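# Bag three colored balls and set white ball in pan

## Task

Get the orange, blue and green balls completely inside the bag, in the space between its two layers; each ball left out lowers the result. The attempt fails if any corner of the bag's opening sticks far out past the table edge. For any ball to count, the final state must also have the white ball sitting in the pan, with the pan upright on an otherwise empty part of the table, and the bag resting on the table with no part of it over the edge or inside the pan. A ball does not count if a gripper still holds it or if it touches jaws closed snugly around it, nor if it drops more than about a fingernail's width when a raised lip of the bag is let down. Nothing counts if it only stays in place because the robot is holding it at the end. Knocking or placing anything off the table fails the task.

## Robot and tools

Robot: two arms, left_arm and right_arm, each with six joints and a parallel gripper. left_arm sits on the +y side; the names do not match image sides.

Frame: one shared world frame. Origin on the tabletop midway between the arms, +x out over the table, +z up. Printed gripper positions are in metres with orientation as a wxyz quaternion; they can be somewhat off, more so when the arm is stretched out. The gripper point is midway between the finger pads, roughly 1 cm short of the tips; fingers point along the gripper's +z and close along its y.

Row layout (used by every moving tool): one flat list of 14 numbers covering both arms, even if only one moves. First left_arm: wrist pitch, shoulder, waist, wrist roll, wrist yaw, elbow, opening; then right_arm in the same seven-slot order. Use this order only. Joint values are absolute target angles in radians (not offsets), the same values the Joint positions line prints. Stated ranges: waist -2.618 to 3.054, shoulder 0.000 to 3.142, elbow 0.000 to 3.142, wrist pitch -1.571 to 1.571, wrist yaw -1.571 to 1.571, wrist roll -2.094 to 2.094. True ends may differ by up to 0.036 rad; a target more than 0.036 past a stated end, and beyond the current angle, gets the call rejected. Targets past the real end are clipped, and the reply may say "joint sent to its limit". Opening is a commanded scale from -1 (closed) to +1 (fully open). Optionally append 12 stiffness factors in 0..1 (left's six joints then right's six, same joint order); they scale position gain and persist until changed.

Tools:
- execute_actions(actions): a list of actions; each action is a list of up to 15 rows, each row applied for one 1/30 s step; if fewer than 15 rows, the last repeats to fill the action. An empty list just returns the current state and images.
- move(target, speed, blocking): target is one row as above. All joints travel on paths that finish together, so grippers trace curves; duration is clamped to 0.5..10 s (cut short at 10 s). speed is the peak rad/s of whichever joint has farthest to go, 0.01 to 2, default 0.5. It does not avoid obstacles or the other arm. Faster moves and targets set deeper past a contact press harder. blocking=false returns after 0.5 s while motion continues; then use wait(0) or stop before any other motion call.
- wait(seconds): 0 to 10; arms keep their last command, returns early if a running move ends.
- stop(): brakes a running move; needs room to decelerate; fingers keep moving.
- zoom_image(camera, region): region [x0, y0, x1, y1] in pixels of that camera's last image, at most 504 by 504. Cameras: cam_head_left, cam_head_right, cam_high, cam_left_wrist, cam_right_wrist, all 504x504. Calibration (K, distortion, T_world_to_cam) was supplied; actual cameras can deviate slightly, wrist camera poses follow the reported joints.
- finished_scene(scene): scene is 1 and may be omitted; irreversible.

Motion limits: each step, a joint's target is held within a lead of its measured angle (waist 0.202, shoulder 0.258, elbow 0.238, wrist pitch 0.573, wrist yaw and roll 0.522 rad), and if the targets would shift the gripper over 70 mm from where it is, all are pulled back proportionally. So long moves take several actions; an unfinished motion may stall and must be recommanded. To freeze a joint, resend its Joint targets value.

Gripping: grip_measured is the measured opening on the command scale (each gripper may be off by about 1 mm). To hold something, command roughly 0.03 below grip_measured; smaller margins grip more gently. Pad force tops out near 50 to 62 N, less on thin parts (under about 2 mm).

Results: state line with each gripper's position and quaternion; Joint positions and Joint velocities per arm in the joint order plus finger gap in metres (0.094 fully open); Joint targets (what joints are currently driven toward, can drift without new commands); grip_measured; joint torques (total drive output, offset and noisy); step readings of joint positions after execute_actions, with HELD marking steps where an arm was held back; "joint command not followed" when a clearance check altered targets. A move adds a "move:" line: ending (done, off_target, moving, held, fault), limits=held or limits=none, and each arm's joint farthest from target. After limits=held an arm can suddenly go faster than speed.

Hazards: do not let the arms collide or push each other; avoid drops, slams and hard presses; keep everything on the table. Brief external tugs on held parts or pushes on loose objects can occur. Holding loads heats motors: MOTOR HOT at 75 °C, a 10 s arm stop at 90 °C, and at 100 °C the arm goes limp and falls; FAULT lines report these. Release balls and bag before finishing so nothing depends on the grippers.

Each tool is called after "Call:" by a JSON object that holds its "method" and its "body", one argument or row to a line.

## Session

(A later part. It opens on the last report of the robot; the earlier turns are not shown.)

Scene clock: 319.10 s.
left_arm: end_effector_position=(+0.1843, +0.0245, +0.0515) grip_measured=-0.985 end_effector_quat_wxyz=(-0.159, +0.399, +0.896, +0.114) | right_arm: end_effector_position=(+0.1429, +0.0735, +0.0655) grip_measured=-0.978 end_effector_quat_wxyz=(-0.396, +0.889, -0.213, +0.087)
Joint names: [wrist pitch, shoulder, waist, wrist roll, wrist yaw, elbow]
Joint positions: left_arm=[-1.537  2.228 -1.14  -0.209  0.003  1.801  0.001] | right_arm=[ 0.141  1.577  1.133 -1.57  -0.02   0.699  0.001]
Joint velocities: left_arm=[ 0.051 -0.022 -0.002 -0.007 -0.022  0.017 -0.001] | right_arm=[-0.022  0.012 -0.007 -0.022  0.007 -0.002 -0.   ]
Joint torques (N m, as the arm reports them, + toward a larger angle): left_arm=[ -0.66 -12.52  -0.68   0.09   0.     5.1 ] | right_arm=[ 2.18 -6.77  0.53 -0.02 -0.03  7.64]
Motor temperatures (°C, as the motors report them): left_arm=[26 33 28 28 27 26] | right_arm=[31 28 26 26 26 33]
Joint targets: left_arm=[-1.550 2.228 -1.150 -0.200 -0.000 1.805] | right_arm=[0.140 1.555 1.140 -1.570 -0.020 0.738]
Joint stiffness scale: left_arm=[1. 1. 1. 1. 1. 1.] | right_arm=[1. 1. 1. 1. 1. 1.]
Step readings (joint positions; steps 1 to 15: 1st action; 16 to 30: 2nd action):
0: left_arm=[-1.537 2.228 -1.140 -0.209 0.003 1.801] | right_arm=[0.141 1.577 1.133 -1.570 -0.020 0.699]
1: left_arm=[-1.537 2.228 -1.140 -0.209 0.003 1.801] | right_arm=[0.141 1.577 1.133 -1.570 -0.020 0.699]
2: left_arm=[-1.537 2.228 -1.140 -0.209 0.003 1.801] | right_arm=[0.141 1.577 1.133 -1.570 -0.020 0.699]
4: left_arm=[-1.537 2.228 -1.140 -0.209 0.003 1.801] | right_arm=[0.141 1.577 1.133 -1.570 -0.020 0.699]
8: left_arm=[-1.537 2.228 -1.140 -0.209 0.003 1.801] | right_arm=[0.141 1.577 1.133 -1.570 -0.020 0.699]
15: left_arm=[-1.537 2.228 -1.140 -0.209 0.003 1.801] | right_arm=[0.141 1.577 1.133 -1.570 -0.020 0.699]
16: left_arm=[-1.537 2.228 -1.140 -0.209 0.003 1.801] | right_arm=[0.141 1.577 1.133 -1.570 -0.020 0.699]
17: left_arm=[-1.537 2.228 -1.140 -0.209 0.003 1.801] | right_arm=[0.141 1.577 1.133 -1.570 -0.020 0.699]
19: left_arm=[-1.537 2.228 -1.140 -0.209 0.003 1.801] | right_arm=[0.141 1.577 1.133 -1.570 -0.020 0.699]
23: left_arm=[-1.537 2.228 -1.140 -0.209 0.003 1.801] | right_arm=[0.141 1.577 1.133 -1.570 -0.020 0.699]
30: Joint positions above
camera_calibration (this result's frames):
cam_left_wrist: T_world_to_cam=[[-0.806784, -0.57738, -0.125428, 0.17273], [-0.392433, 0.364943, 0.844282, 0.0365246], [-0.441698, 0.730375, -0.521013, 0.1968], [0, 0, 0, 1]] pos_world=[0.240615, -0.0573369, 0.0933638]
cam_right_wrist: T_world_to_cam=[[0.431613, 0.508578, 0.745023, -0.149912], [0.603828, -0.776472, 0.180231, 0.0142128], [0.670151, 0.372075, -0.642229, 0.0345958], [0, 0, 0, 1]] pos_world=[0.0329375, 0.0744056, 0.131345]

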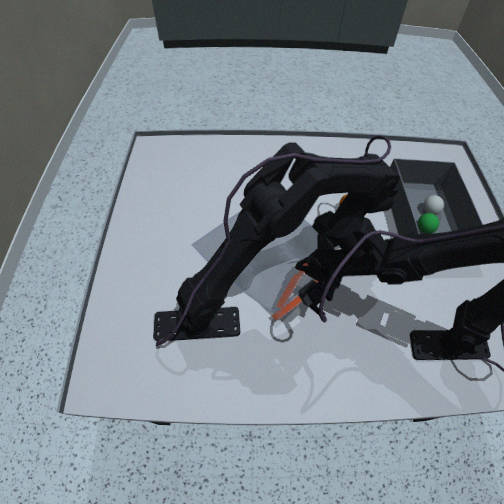

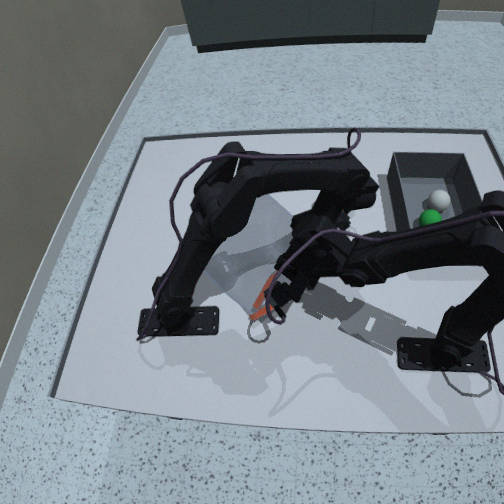

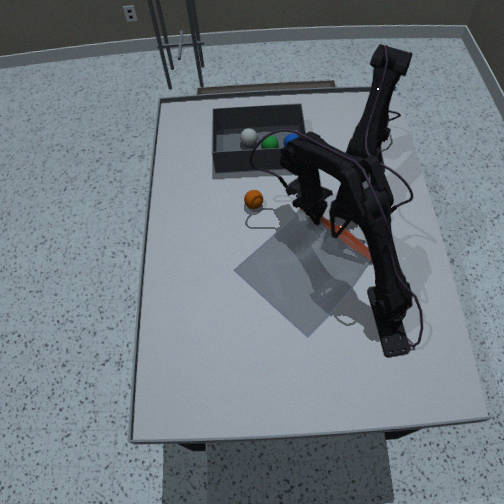

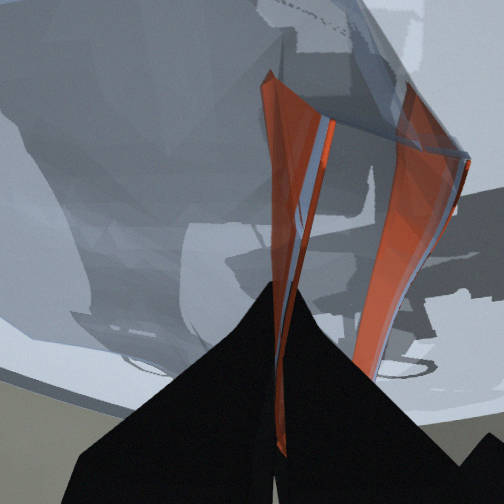

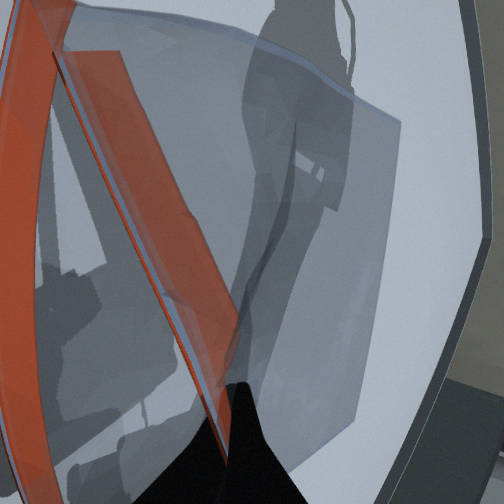

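Call:
{"method": "execute_actions", "body": {
  "actions": [
    [[-1.55,2.228,-1.15,-0.2,0,1.805,-1, 0.14,1.555,1.14,-1.57,-0.02,0.738,-0.6]]
  ]
}}

Call:
{"method": "move", "body": {
  "target": [-1.55,2.228,-1.15,-0.2,0,1.805,-1, -0.07,1.15,1.18,-1.57,0,0.49,-0.6],
  "speed": 0.25
}}

Scene clock: 324.00 s.
left_arm: end_effector_position=(+0.1843, +0.0245, +0.0515) grip_measured=-0.985 end_effector_quat_wxyz=(-0.159, +0.399, +0.896, +0.114) | right_arm: end_effector_position=(+0.1429, +0.0735, +0.0655) grip_measured=-0.603 end_effector_quat_wxyz=(-0.396, +0.889, -0.213, +0.087)
Joint names: [wrist pitch, shoulder, waist, wrist roll, wrist yaw, elbow]
Joint positions: left_arm=[-1.537  2.228 -1.14  -0.209  0.003  1.801  0.001] | right_arm=[ 0.141  1.577  1.133 -1.57  -0.02   0.699  0.019]
Joint velocities: left_arm=[-0.037  0.002 -0.017 -0.022 -0.022  0.017  0.   ] | right_arm=[-0.022 -0.017 -0.007 -0.022  0.022  0.007  0.001]
Joint torques (N m, as the arm reports them, + toward a larger angle): left_arm=[ -0.66 -12.5   -0.7    0.07  -0.01   5.15] | right_arm=[ 2.18 -6.75  0.52 -0.02 -0.03  7.61]
Motor temperatures (°C, as the motors report them): left_arm=[26 33 28 28 27 26] | right_arm=[31 28 26 26 26 33]
Joint targets: left_arm=[-1.550 2.228 -1.150 -0.200 0.000 1.805] | right_arm=[0.140 1.555 1.140 -1.570 -0.020 0.738]
Joint stiffness scale: left_arm=[1. 1. 1. 1. 1. 1.] | right_arm=[1. 1. 1. 1. 1. 1.]
Step readings (joint positions):
0: left_arm=[-1.537 2.228 -1.140 -0.209 0.003 1.801] | right_arm=[0.141 1.577 1.133 -1.570 -0.020 0.699]
1: left_arm=[-1.537 2.228 -1.140 -0.209 0.003 1.801] | right_arm=[0.141 1.577 1.133 -1.570 -0.020 0.699]
2: left_arm=[-1.537 2.228 -1.140 -0.209 0.003 1.801] | right_arm=[0.141 1.577 1.133 -1.570 -0.020 0.699]
4: left_arm=[-1.537 2.228 -1.140 -0.209 0.003 1.801] | right_arm=[0.141 1.577 1.133 -1.570 -0.020 0.699]
8: left_arm=[-1.537 2.228 -1.140 -0.209 0.003 1.801] | right_arm=[0.141 1.577 1.133 -1.570 -0.020 0.699]
15: Joint positions above
camera_calibration (this result's frames):
cam_left_wrist: T_world_to_cam=[[-0.806784, -0.57738, -0.125428, 0.17273], [-0.392433, 0.364943, 0.844282, 0.0365246], [-0.441698, 0.730375, -0.521013, 0.1968], [0, 0, 0, 1]] pos_world=[0.240615, -0.0573369, 0.0933638]
cam_right_wrist: T_world_to_cam=[[0.431613, 0.508578, 0.745023, -0.149912], [0.603828, -0.776472, 0.180231, 0.0142128], [0.670151, 0.372075, -0.642229, 0.0345958], [0, 0, 0, 1]] pos_world=[0.0329375, 0.0744056, 0.131345]

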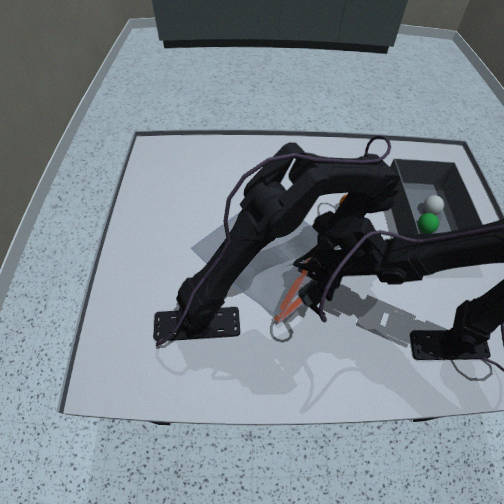

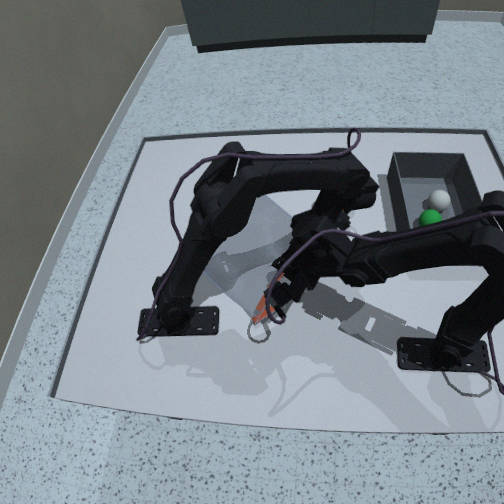

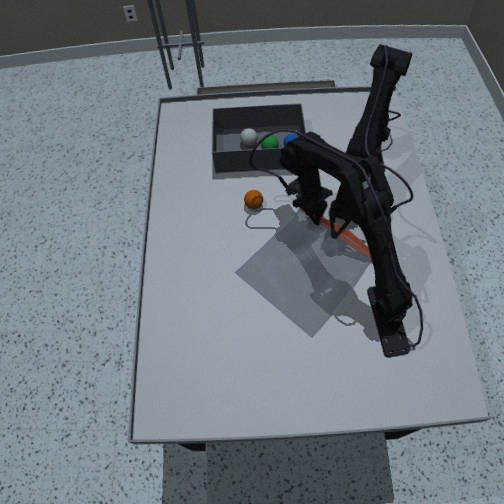

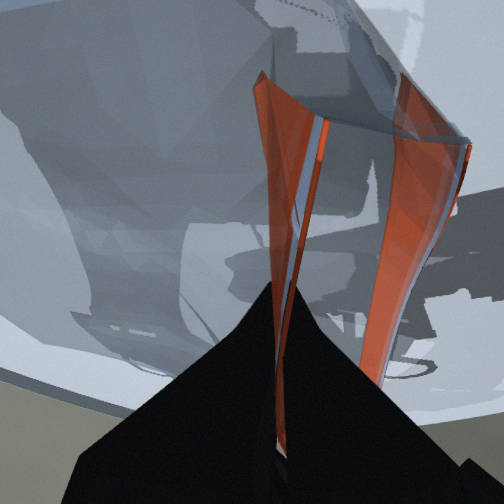

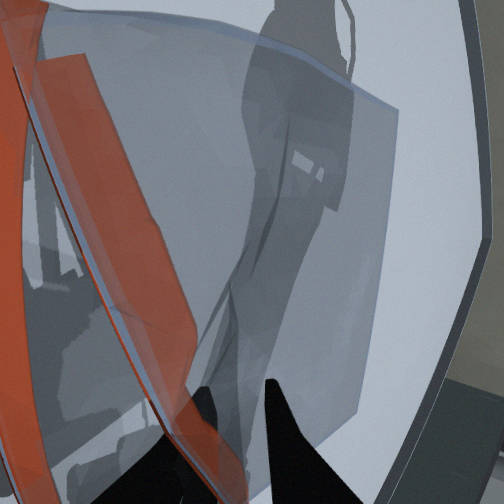

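Scene clock: 326.20 s.
left_arm: end_effector_position=(+0.1843, +0.0245, +0.0515) grip_measured=-0.985 end_effector_quat_wxyz=(-0.159, +0.399, +0.896, +0.114) | right_arm: end_effector_position=(+0.1002, +0.0104, +0.0934) grip_measured=-0.603 end_effector_quat_wxyz=(-0.401, +0.890, -0.200, +0.089)
Joint names: [wrist pitch, shoulder, waist, wrist roll, wrist yaw, elbow]
Joint positions: left_arm=[-1.537  2.228 -1.14  -0.209  0.003  1.801  0.001] | right_arm=[-0.062  1.169  1.168 -1.57  -0.003  0.507  0.019]
Joint velocities: left_arm=[ 0.037  0.002  0.002 -0.051 -0.007  0.007  0.001] | right_arm=[-0.007  0.002 -0.012 -0.022 -0.037  0.007 -0.001]
Joint torques (N m, as the arm reports them, + toward a larger angle): left_arm=[ -0.66 -12.5   -0.65   0.09   0.     5.11] | right_arm=[ 2.11 -3.99  0.89 -0.03  0.01  4.59]
Motor temperatures (°C, as the motors report them): left_arm=[26 33 28 28 27 26] | right_arm=[31 28 26 26 26 33]
Joint targets: left_arm=[-1.550 2.228 -1.150 -0.200 -0.000 1.805] | right_arm=[-0.070 1.150 1.180 -1.570 0.000 0.490]
Joint stiffness scale: left_arm=[1. 1. 1. 1. 1. 1.] | right_arm=[1. 1. 1. 1. 1. 1.]
move: done; limits=none; left_arm: farthest joint: the wrist pitch, 0.013 radians from its target (0.013 radians at the start); right_arm: farthest joint: the shoulder, 0.019 radians from its target (0.427 radians at the start)
camera_calibration (this result's frames):
cam_left_wrist: T_world_to_cam=[[-0.806784, -0.57738, -0.125428, 0.17273], [-0.392433, 0.364943, 0.844282, 0.0365246], [-0.441698, 0.730375, -0.521013, 0.1968], [0, 0, 0, 1]] pos_world=[0.240615, -0.0573369, 0.0933638]
cam_right_wrist: T_world_to_cam=[[0.408517, 0.513685, 0.754481, -0.118837], [0.618925, -0.763434, 0.184661, -0.0160421], [0.670855, 0.39153, -0.629808, 0.103146], [0, 0, 0, 1]] pos_world=[-0.0107206, 0.00841259, 0.157585]

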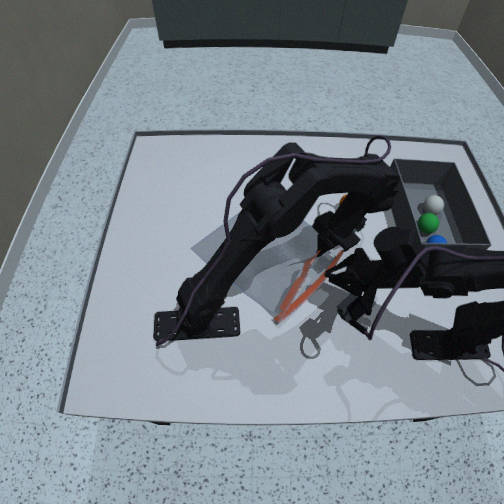

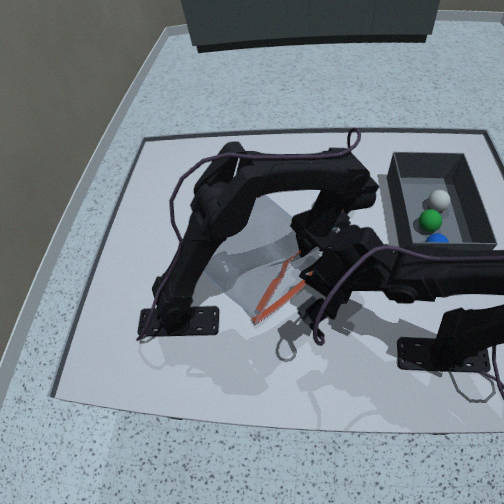

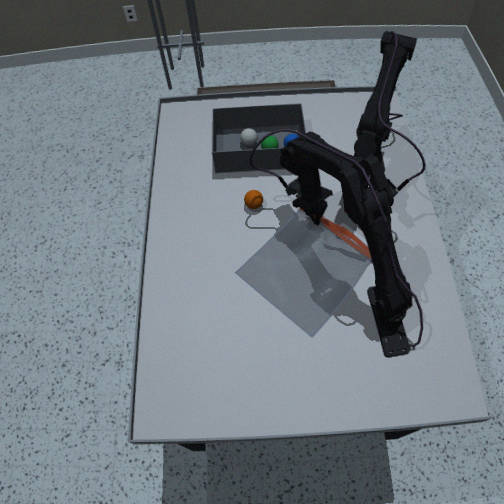

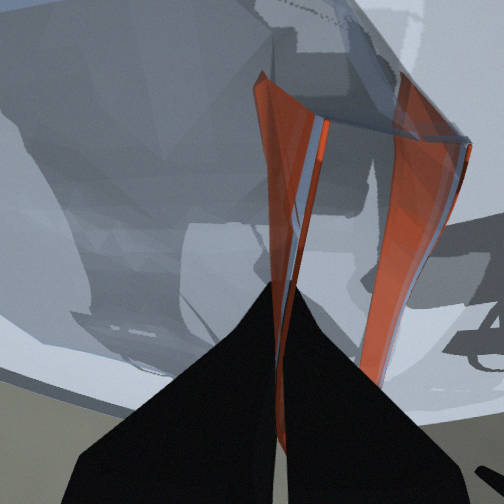

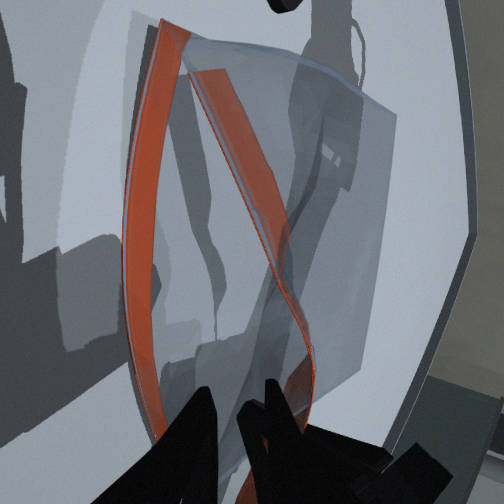

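Call:
{"method": "move", "body": {
  "target": [-1.55,2.165,-0.88,-0.2,0,1.89,-1, -1.2,0.7,1.0,0,0,0.75,1],
  "speed": 0.5
}}

Scene clock: 335.43 s.
left_arm: end_effector_position=(+0.2643, +0.0612, +0.0751) grip_measured=-0.986 end_effector_quat_wxyz=(-0.127, +0.286, +0.947, +0.068) | right_arm: end_effector_position=(+0.0453, -0.1613, +0.1185) grip_measured=+1.000 end_effector_quat_wxyz=(+0.162, -0.461, +0.868, +0.087)
Joint names: [wrist pitch, shoulder, waist, wrist roll, wrist yaw, elbow]
Joint positions: left_arm=[-1.537  2.188 -0.889 -0.209  0.003  1.865  0.001] | right_arm=[-1.194  0.716  1.012 -0.005 -0.003  0.709  0.094]
Joint velocities: left_arm=[-0.007 -0.007  0.007 -0.007  0.051 -0.017 -0.001] | right_arm=[-0.037  0.012  0.012  0.051 -0.095 -0.017  0.   ]
Joint torques (N m, as the arm reports them, + toward a larger angle): left_arm=[ -0.46 -14.51   0.66   0.09  -0.01   6.93] | right_arm=[ 1.44 -0.57 -0.83  0.04  0.02  7.9 ]
Motor temperatures (°C, as the motors report them): left_arm=[26 34 28 28 27 27] | right_arm=[31 28 26 26 26 32]
Joint targets: left_arm=[-1.550 2.165 -0.880 -0.200 -0.000 1.890] | right_arm=[-1.200 0.700 1.000 0.000 -0.000 0.750]
Joint stiffness scale: left_arm=[1. 1. 1. 1. 1. 1.] | right_arm=[1. 1. 1. 1. 1. 1.]
move: off_target (left_arm, right_arm); limits=none; left_arm: farthest joint: the elbow, 0.025 radians from its target (0.089 radians at the start); right_arm: farthest joint: the elbow, 0.041 radians from its target (0.243 radians at the start)
camera_calibration (this result's frames):
cam_left_wrist: T_world_to_cam=[[-0.629627, -0.768382, -0.114714, 0.225399], [-0.530112, 0.316972, 0.786454, 0.078238], [-0.567936, 0.555984, -0.606903, 0.268145], [0, 0, 0, 1]] pos_world=[0.335681, -0.000691408, 0.127064]
cam_right_wrist: T_world_to_cam=[[0.738364, -0.673531, -0.034265, -0.140017], [-0.66862, -0.737727, 0.0933039, -0.0444453], [-0.0881213, -0.0459821, -0.995048, 0.230088], [0, 0, 0, 1]] pos_world=[0.0939422, -0.116515, 0.228297]

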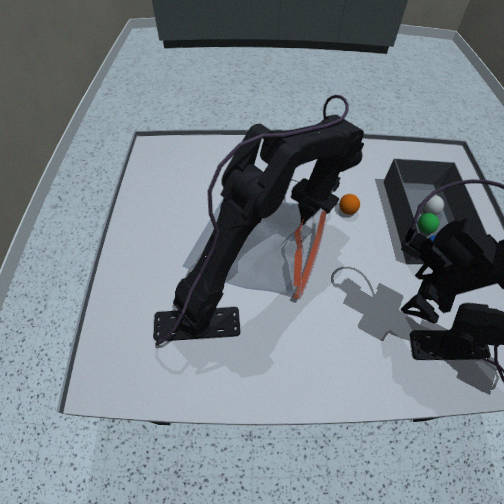

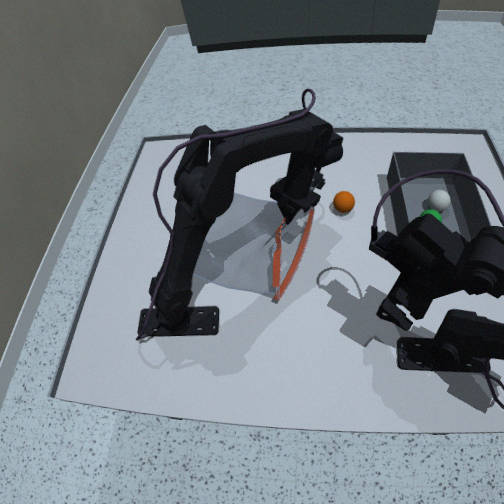

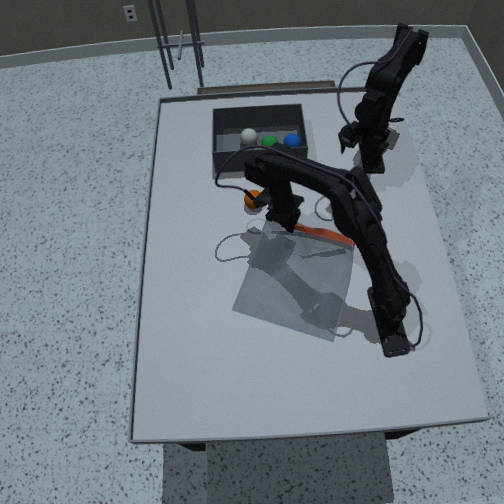

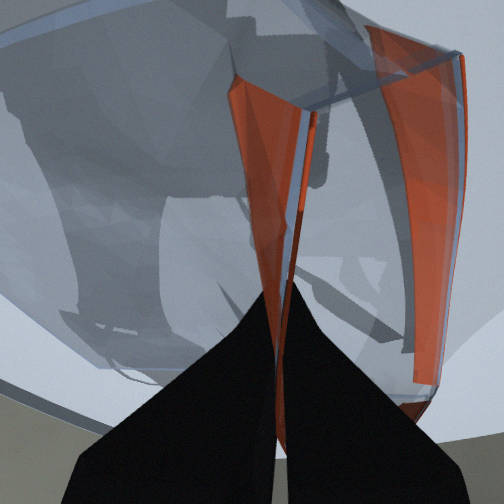

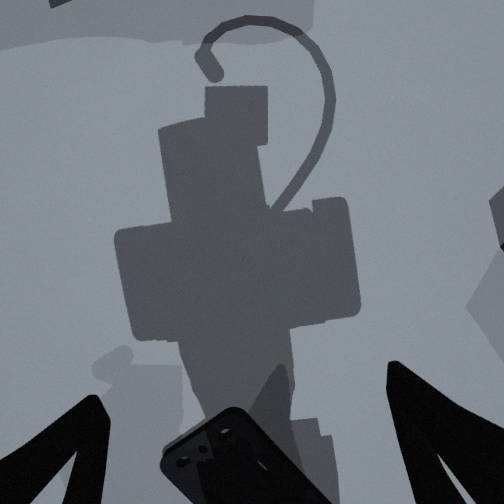

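Call:
{"method": "move", "body": {
  "target": [-1.55,2.165,-0.88,-0.2,0,1.89,-1, -1.4,0.9,-0.05,0,0,1.05,1],
  "speed": 0.8
}}

Call:
{"method": "move", "body": {
  "target": [-1.55,2.165,-0.88,-0.2,0,1.89,-1, -1.42,1.877,-0.05,0,0,1.77,1],
  "speed": 0.7
}}

Call:
{"method": "move", "body": {
  "target": [-1.55,2.165,-0.88,-0.2,0,1.89,-1, -0.965,1.905,-0.05,0,0,1.305,1],
  "speed": 0.3
}}

Scene clock: 341.70 s.
left_arm: end_effector_position=(+0.2643, +0.0612, +0.0751) grip_measured=-0.986 end_effector_quat_wxyz=(-0.127, +0.286, +0.947, +0.068) | right_arm: end_effector_position=(+0.1209, -0.3024, +0.1748) grip_measured=+1.000 end_effector_quat_wxyz=(+0.147, +0.037, +0.988, -0.005)
Joint names: [wrist pitch, shoulder, waist, wrist roll, wrist yaw, elbow]
Joint positions: left_arm=[-1.537  2.188 -0.889 -0.209  0.003  1.865  0.001] | right_arm=[-1.394  0.892 -0.038 -0.004 -0.002  1.01   0.094]
Joint velocities: left_arm=[ 0.037  0.007 -0.007 -0.081 -0.051  0.017 -0.   ] | right_arm=[ 0.022 -0.012  0.002  0.007 -0.022 -0.022  0.   ]
Joint torques (N m, as the arm reports them, + toward a larger angle): left_arm=[ -0.47 -14.53   0.59   0.09  -0.03   6.87] | right_arm=[ 1.28  0.51 -0.83  0.02  0.    7.56]
Motor temperatures (°C, as the motors report them): left_arm=[26 34 28 28 27 27] | right_arm=[30 27 26 26 26 33]
Joint targets: left_arm=[-1.550 2.165 -0.880 -0.200 -0.000 1.890] | right_arm=[-1.400 0.900 -0.050 -0.000 0.000 1.050]
Joint stiffness scale: left_arm=[1. 1. 1. 1. 1. 1.] | right_arm=[1. 1. 1. 1. 1. 1.]
move: off_target (left_arm, right_arm); limits=none; left_arm: farthest joint: the elbow, 0.025 radians from its target (0.025 radians at the start); right_arm: farthest joint: the elbow, 0.040 radians from its target (0.341 radians at the start)
camera_calibration (this result's frames):
cam_left_wrist: T_world_to_cam=[[-0.629627, -0.768382, -0.114714, 0.225399], [-0.530112, 0.316972, 0.786454, 0.078238], [-0.567936, 0.555984, -0.606903, 0.268145], [0, 0, 0, 1]] pos_world=[0.335681, -0.000691408, 0.127064]
cam_right_wrist: T_world_to_cam=[[-0.220801, -0.975062, -0.0223708, -0.2663], [-0.962624, 0.214181, 0.165774, 0.207453], [-0.156849, 0.0581379, -0.98591, 0.324548], [0, 0, 0, 1]] pos_world=[0.191804, -0.32296, 0.279627]

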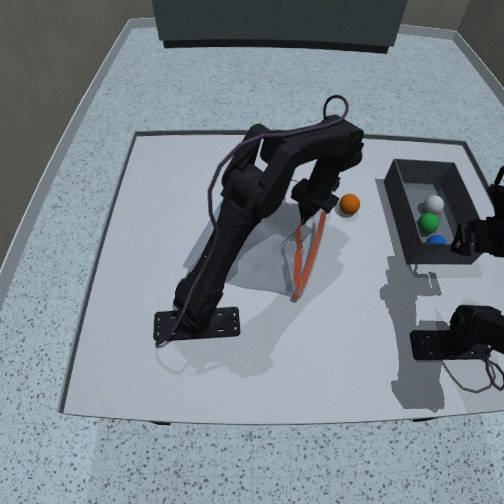

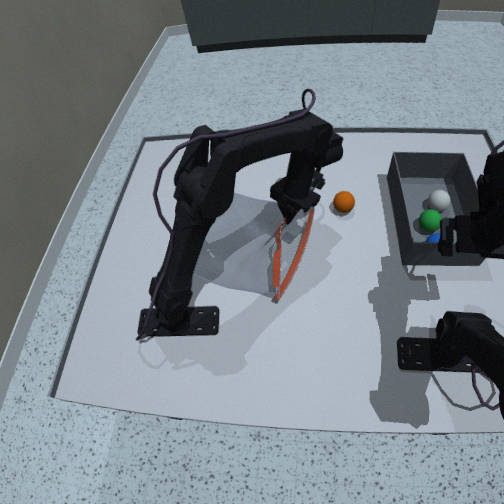

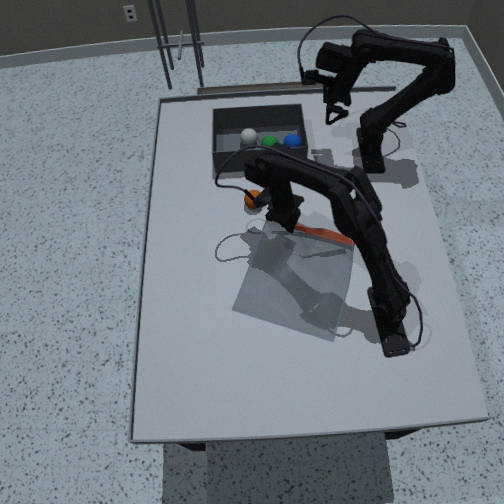

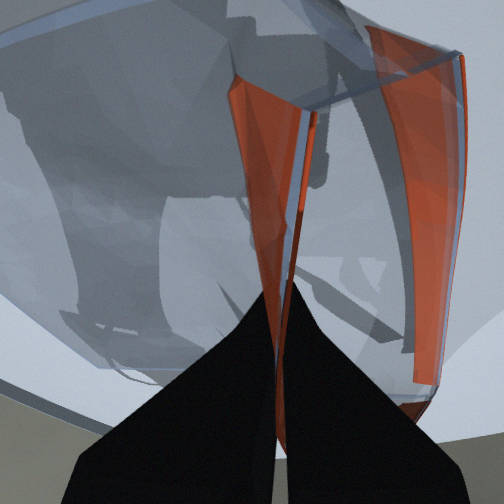

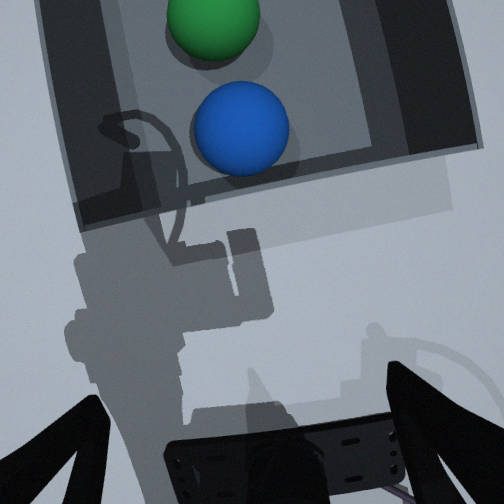

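Scene clock: 343.57 s.
left_arm: end_effector_position=(+0.2643, +0.0612, +0.0751) grip_measured=-0.986 end_effector_quat_wxyz=(-0.127, +0.286, +0.947, +0.068) | right_arm: end_effector_position=(+0.3092, -0.3173, +0.1395) grip_measured=+1.000 end_effector_quat_wxyz=(-0.005, +0.037, +0.999, +0.001)
Joint names: [wrist pitch, shoulder, waist, wrist roll, wrist yaw, elbow]
Joint positions: left_arm=[-1.537  2.188 -0.889 -0.209  0.003  1.865  0.001] | right_arm=[-1.415  1.89  -0.038 -0.004 -0.002  1.723  0.094]
Joint velocities: left_arm=[-0.022 -0.002 -0.002 -0.022 -0.037 -0.012 -0.   ] | right_arm=[ 0.037  0.007 -0.002  0.022 -0.051 -0.007  0.   ]
Joint torques (N m, as the arm reports them, + toward a larger angle): left_arm=[ -0.47 -14.52   0.63   0.09  -0.01   6.91] | right_arm=[ 0.68 -8.26 -0.82  0.02  0.    7.98]
Motor temperatures (°C, as the motors report them): left_arm=[26 34 28 28 27 27] | right_arm=[30 27 26 26 26 33]
Joint targets: left_arm=[-1.550 2.165 -0.880 -0.200 0.000 1.890] | right_arm=[-1.420 1.877 -0.050 -0.000 -0.000 1.770]
Joint stiffness scale: left_arm=[1. 1. 1. 1. 1. 1.] | right_arm=[1. 1. 1. 1. 1. 1.]
move: off_target (left_arm, right_arm); limits=none; left_arm: farthest joint: the elbow, 0.025 radians from its target (0.025 radians at the start); right_arm: farthest joint: the elbow, 0.047 radians from its target (0.760 radians at the start)
camera_calibration (this result's frames):
cam_left_wrist: T_world_to_cam=[[-0.629627, -0.768382, -0.114714, 0.225399], [-0.530112, 0.316972, 0.786454, 0.078238], [-0.567936, 0.555984, -0.606903, 0.268145], [0, 0, 0, 1]] pos_world=[0.335681, -0.000691408, 0.127064]
cam_right_wrist: T_world_to_cam=[[-0.220888, -0.975055, 0.0218077, -0.246132], [-0.867816, 0.2067, 0.451852, 0.326182], [-0.445088, 0.0808835, -0.891826, 0.403338], [0, 0, 0, 1]] pos_world=[0.408219, -0.340038, 0.21769]

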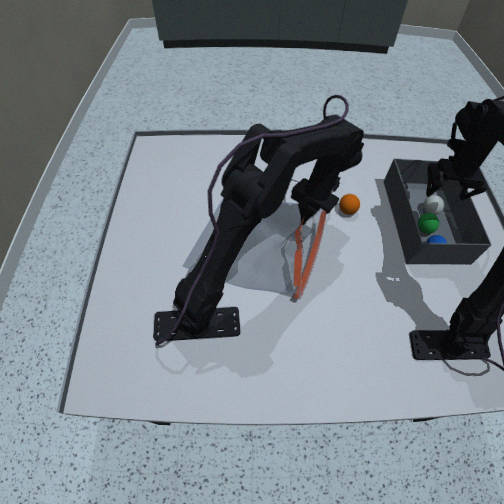

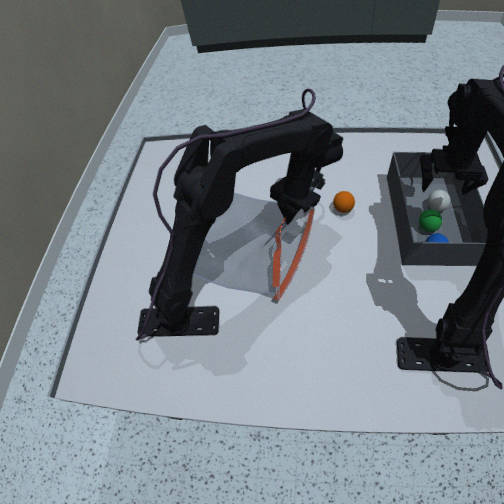

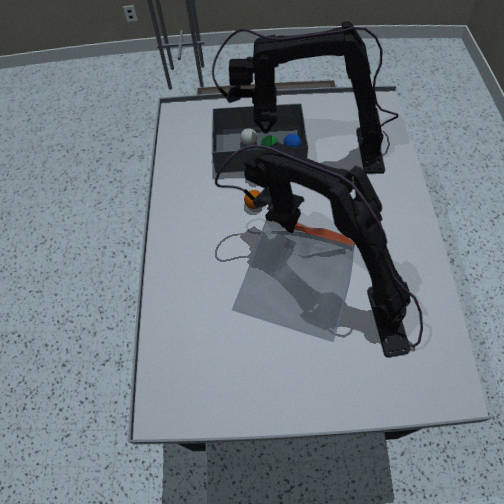

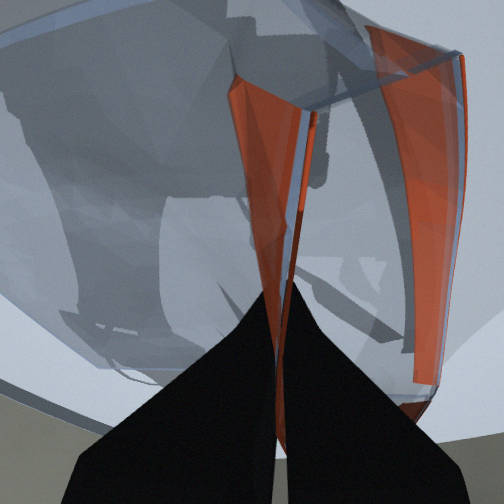

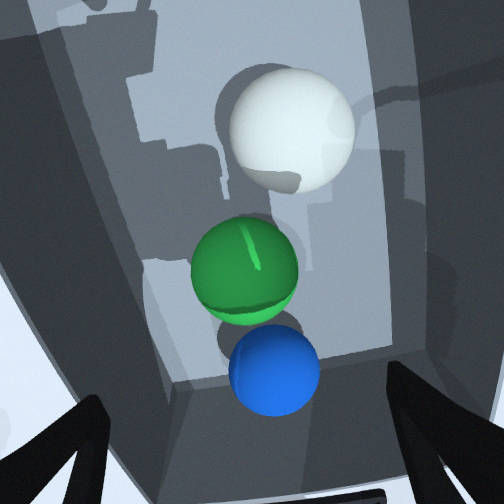

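Scene clock: 345.73 s.
left_arm: end_effector_position=(+0.2643, +0.0612, +0.0751) grip_measured=-0.986 end_effector_quat_wxyz=(-0.127, +0.286, +0.947, +0.068) | right_arm: end_effector_position=(+0.3028, -0.3168, +0.0333) grip_measured=+1.000 end_effector_quat_wxyz=(+0.002, +0.037, +0.999, +0.001)
Joint names: [wrist pitch, shoulder, waist, wrist roll, wrist yaw, elbow]
Joint positions: left_arm=[-1.537  2.188 -0.889 -0.209  0.003  1.865  0.001] | right_arm=[-0.979  1.908 -0.038 -0.004 -0.002  1.32   0.094]
Joint velocities: left_arm=[ 0.066 -0.002  0.002  0.081 -0.051 -0.007  0.   ] | right_arm=[ 0.051 -0.012  0.002  0.022  0.051 -0.012  0.   ]
Joint torques (N m, as the arm reports them, + toward a larger angle): left_arm=[ -0.46 -14.55   0.61   0.09  -0.02   6.92] | right_arm=[ 0.93 -7.63 -0.81  0.02  0.    3.84]
Motor temperatures (°C, as the motors report them): left_arm=[26 34 28 28 27 27] | right_arm=[30 27 26 26 26 33]
Joint targets: left_arm=[-1.550 2.165 -0.880 -0.200 -0.000 1.890] | right_arm=[-0.965 1.905 -0.050 -0.000 0.000 1.305]
Joint stiffness scale: left_arm=[1. 1. 1. 1. 1. 1.] | right_arm=[1. 1. 1. 1. 1. 1.]
move: off_target (left_arm); limits=none; left_arm: farthest joint: the elbow, 0.025 radians from its target (0.025 radians at the start); right_arm: farthest joint: the elbow, 0.015 radians from its target (0.418 radians at the start)
camera_calibration (this result's frames):
cam_left_wrist: T_world_to_cam=[[-0.629627, -0.768382, -0.114714, 0.225399], [-0.530112, 0.316972, 0.786454, 0.078238], [-0.567936, 0.555984, -0.606903, 0.268145], [0, 0, 0, 1]] pos_world=[0.335681, -0.000691408, 0.127064]
cam_right_wrist: T_world_to_cam=[[-0.221165, -0.975033, 0.0198899, -0.244585], [-0.873752, 0.207168, 0.440044, 0.370851], [-0.433178, 0.0799437, -0.897756, 0.301977], [0, 0, 0, 1]] pos_world=[0.400747, -0.339448, 0.112776]

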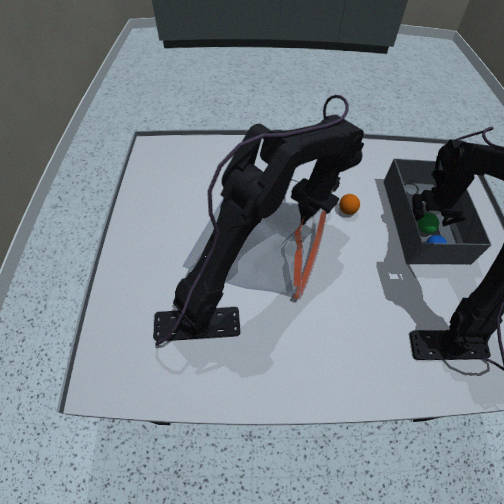

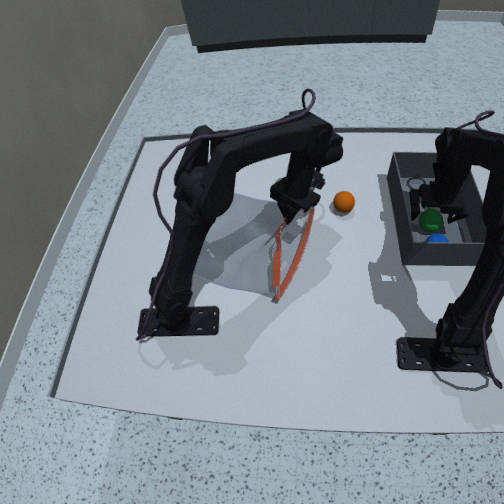

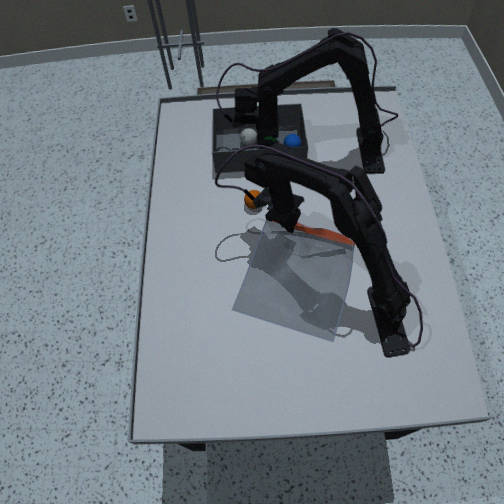

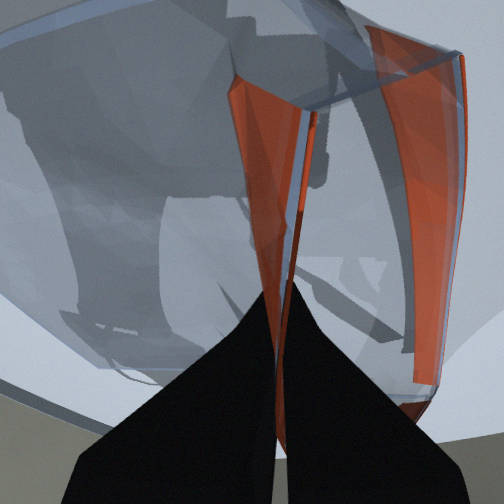

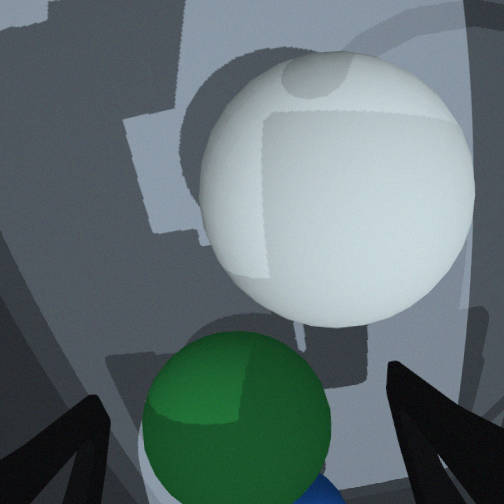

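Call:
{"method": "execute_actions", "body": {
  "actions": [
    [[-1.55,2.165,-0.88,-0.2,0,1.89,-1, -0.965,1.905,-0.05,0,0,1.283,0.6]],
    [[-1.55,2.165,-0.88,-0.2,0,1.89,-1, -0.965,1.905,-0.05,0,0,1.283,0.3]],
    [[-1.55,2.165,-0.88,-0.2,0,1.89,-1, -0.965,1.905,-0.05,0,0,1.283,0.15]]
  ]
}}

Scene clock: 354.43 s.
left_arm: end_effector_position=(+0.2643, +0.0612, +0.0751) grip_measured=-0.986 end_effector_quat_wxyz=(-0.127, +0.286, +0.947, +0.068) | right_arm: end_effector_position=(+0.2966, -0.3163, +0.0282) grip_measured=+0.157 end_effector_quat_wxyz=(-0.007, +0.037, +0.999, +0.001)
Joint names: [wrist pitch, shoulder, waist, wrist roll, wrist yaw, elbow]
Joint positions: left_arm=[-1.537  2.188 -0.889 -0.209  0.003  1.865  0.001] | right_arm=[-0.975  1.908 -0.038 -0.004 -0.002  1.298  0.054]
Joint velocities: left_arm=[-0.022 -0.007  0.002 -0.081 -0.037 -0.007  0.001] | right_arm=[ 0.007 -0.007 -0.012 -0.051 -0.037 -0.012 -0.001]
Joint torques (N m, as the arm reports them, + toward a larger angle): left_arm=[ -0.46 -14.57   0.64   0.09  -0.02   6.92] | right_arm=[ 0.84 -7.52 -0.82  0.02  0.    3.79]
Motor temperatures (°C, as the motors report them): left_arm=[26 35 28 28 27 27] | right_arm=[29 28 26 26 26 32]
Joint targets: left_arm=[-1.550 2.165 -0.880 -0.200 -0.000 1.890] | right_arm=[-0.965 1.905 -0.050 -0.000 0.000 1.283]
Joint stiffness scale: left_arm=[1. 1. 1. 1. 1. 1.] | right_arm=[1. 1. 1. 1. 1. 1.]
Step readings (joint positions; steps 1 to 15: 1st action; 16 to 30: 2nd action; 31 to 45: 3rd action):
0: left_arm=[-1.537 2.188 -0.889 -0.209 0.003 1.865] | right_arm=[-0.979 1.908 -0.038 -0.004 -0.002 1.320]
1: left_arm=[-1.537 2.188 -0.889 -0.209 0.003 1.865] | right_arm=[-0.977 1.908 -0.038 -0.004 -0.002 1.317]
2: left_arm=[-1.537 2.188 -0.889 -0.209 0.003 1.865] | right_arm=[-0.975 1.908 -0.038 -0.004 -0.002 1.314]
4: left_arm=[-1.537 2.188 -0.889 -0.209 0.003 1.865] | right_arm=[-0.975 1.908 -0.038 -0.004 -0.002 1.304]
8: left_arm=[-1.537 2.188 -0.889 -0.209 0.003 1.865] | right_arm=[-0.975 1.908 -0.038 -0.004 -0.002 1.298]
15: left_arm=[-1.537 2.188 -0.889 -0.209 0.003 1.865] | right_arm=[-0.975 1.908 -0.038 -0.004 -0.002 1.298]
16: left_arm=[-1.537 2.188 -0.889 -0.209 0.003 1.865] | right_arm=[-0.975 1.908 -0.038 -0.004 -0.002 1.298]
17: left_arm=[-1.537 2.188 -0.889 -0.209 0.003 1.865] | right_arm=[-0.975 1.908 -0.038 -0.004 -0.002 1.298]
19: left_arm=[-1.537 2.188 -0.889 -0.209 0.003 1.865] | right_arm=[-0.975 1.908 -0.038 -0.004 -0.002 1.298]
23: left_arm=[-1.537 2.188 -0.889 -0.209 0.003 1.865] | right_arm=[-0.975 1.908 -0.038 -0.004 -0.002 1.298]
30: left_arm=[-1.537 2.188 -0.889 -0.209 0.003 1.865] | right_arm=[-0.975 1.908 -0.038 -0.004 -0.002 1.298]
31: left_arm=[-1.537 2.188 -0.889 -0.209 0.003 1.865] | right_arm=[-0.975 1.908 -0.038 -0.004 -0.002 1.298]
32: left_arm=[-1.537 2.188 -0.889 -0.209 0.003 1.865] | right_arm=[-0.975 1.908 -0.038 -0.004 -0.002 1.298]
34: left_arm=[-1.537 2.188 -0.889 -0.209 0.003 1.865] | right_arm=[-0.975 1.908 -0.038 -0.004 -0.002 1.298]
38: left_arm=[-1.537 2.188 -0.889 -0.209 0.003 1.865] | right_arm=[-0.975 1.908 -0.038 -0.004 -0.002 1.298]
45: Joint positions above
camera_calibration (this result's frames):
cam_left_wrist: T_world_to_cam=[[-0.629627, -0.768382, -0.114714, 0.225399], [-0.530112, 0.316972, 0.786454, 0.078238], [-0.567936, 0.555984, -0.606903, 0.268145], [0, 0, 0, 1]] pos_world=[0.335681, -0.000691408, 0.127064]
cam_right_wrist: T_world_to_cam=[[-0.220804, -0.975062, 0.0223549, -0.245559], [-0.866092, 0.206564, 0.455211, 0.364712], [-0.448476, 0.0811509, -0.890103, 0.299381], [0, 0, 0, 1]] pos_world=[0.395918, -0.339067, 0.105949]

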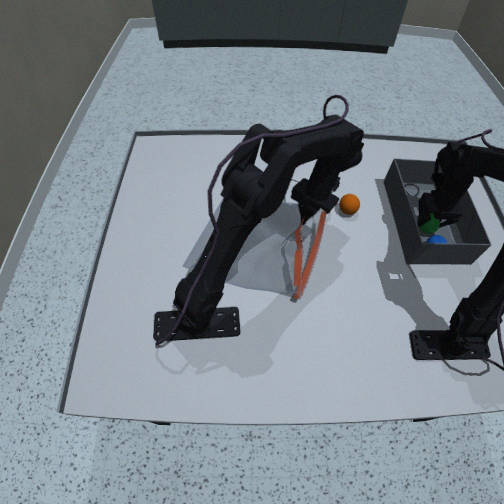

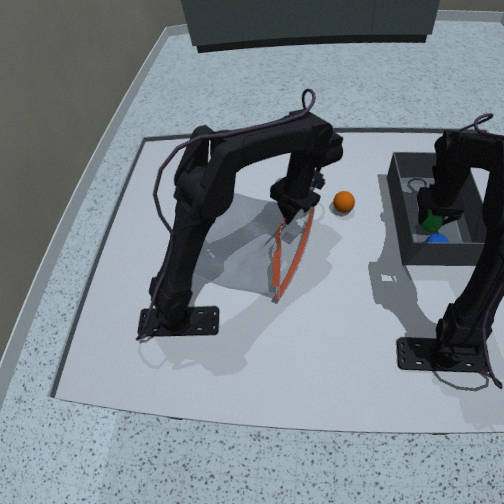

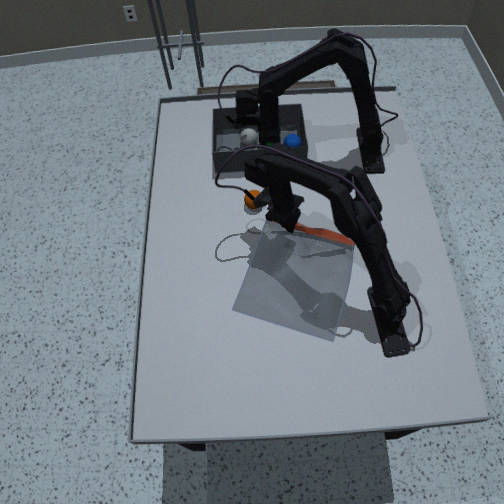

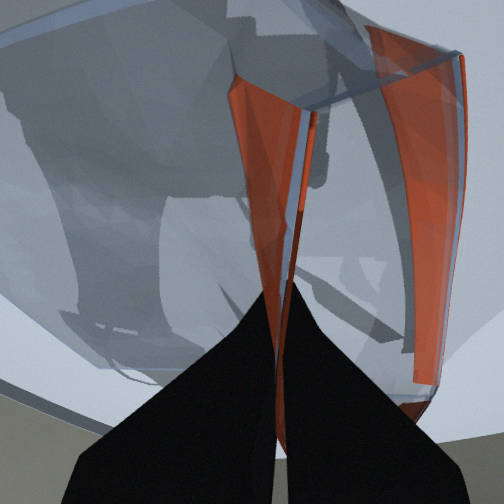

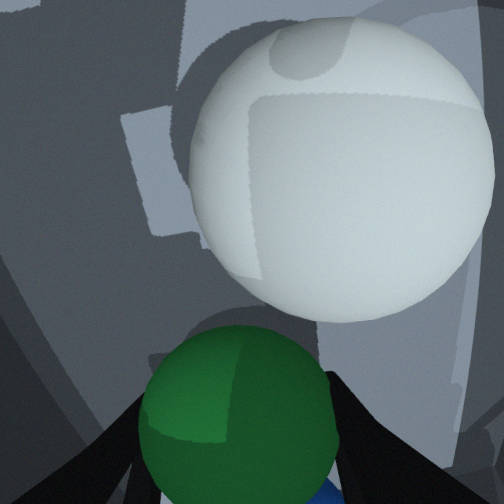

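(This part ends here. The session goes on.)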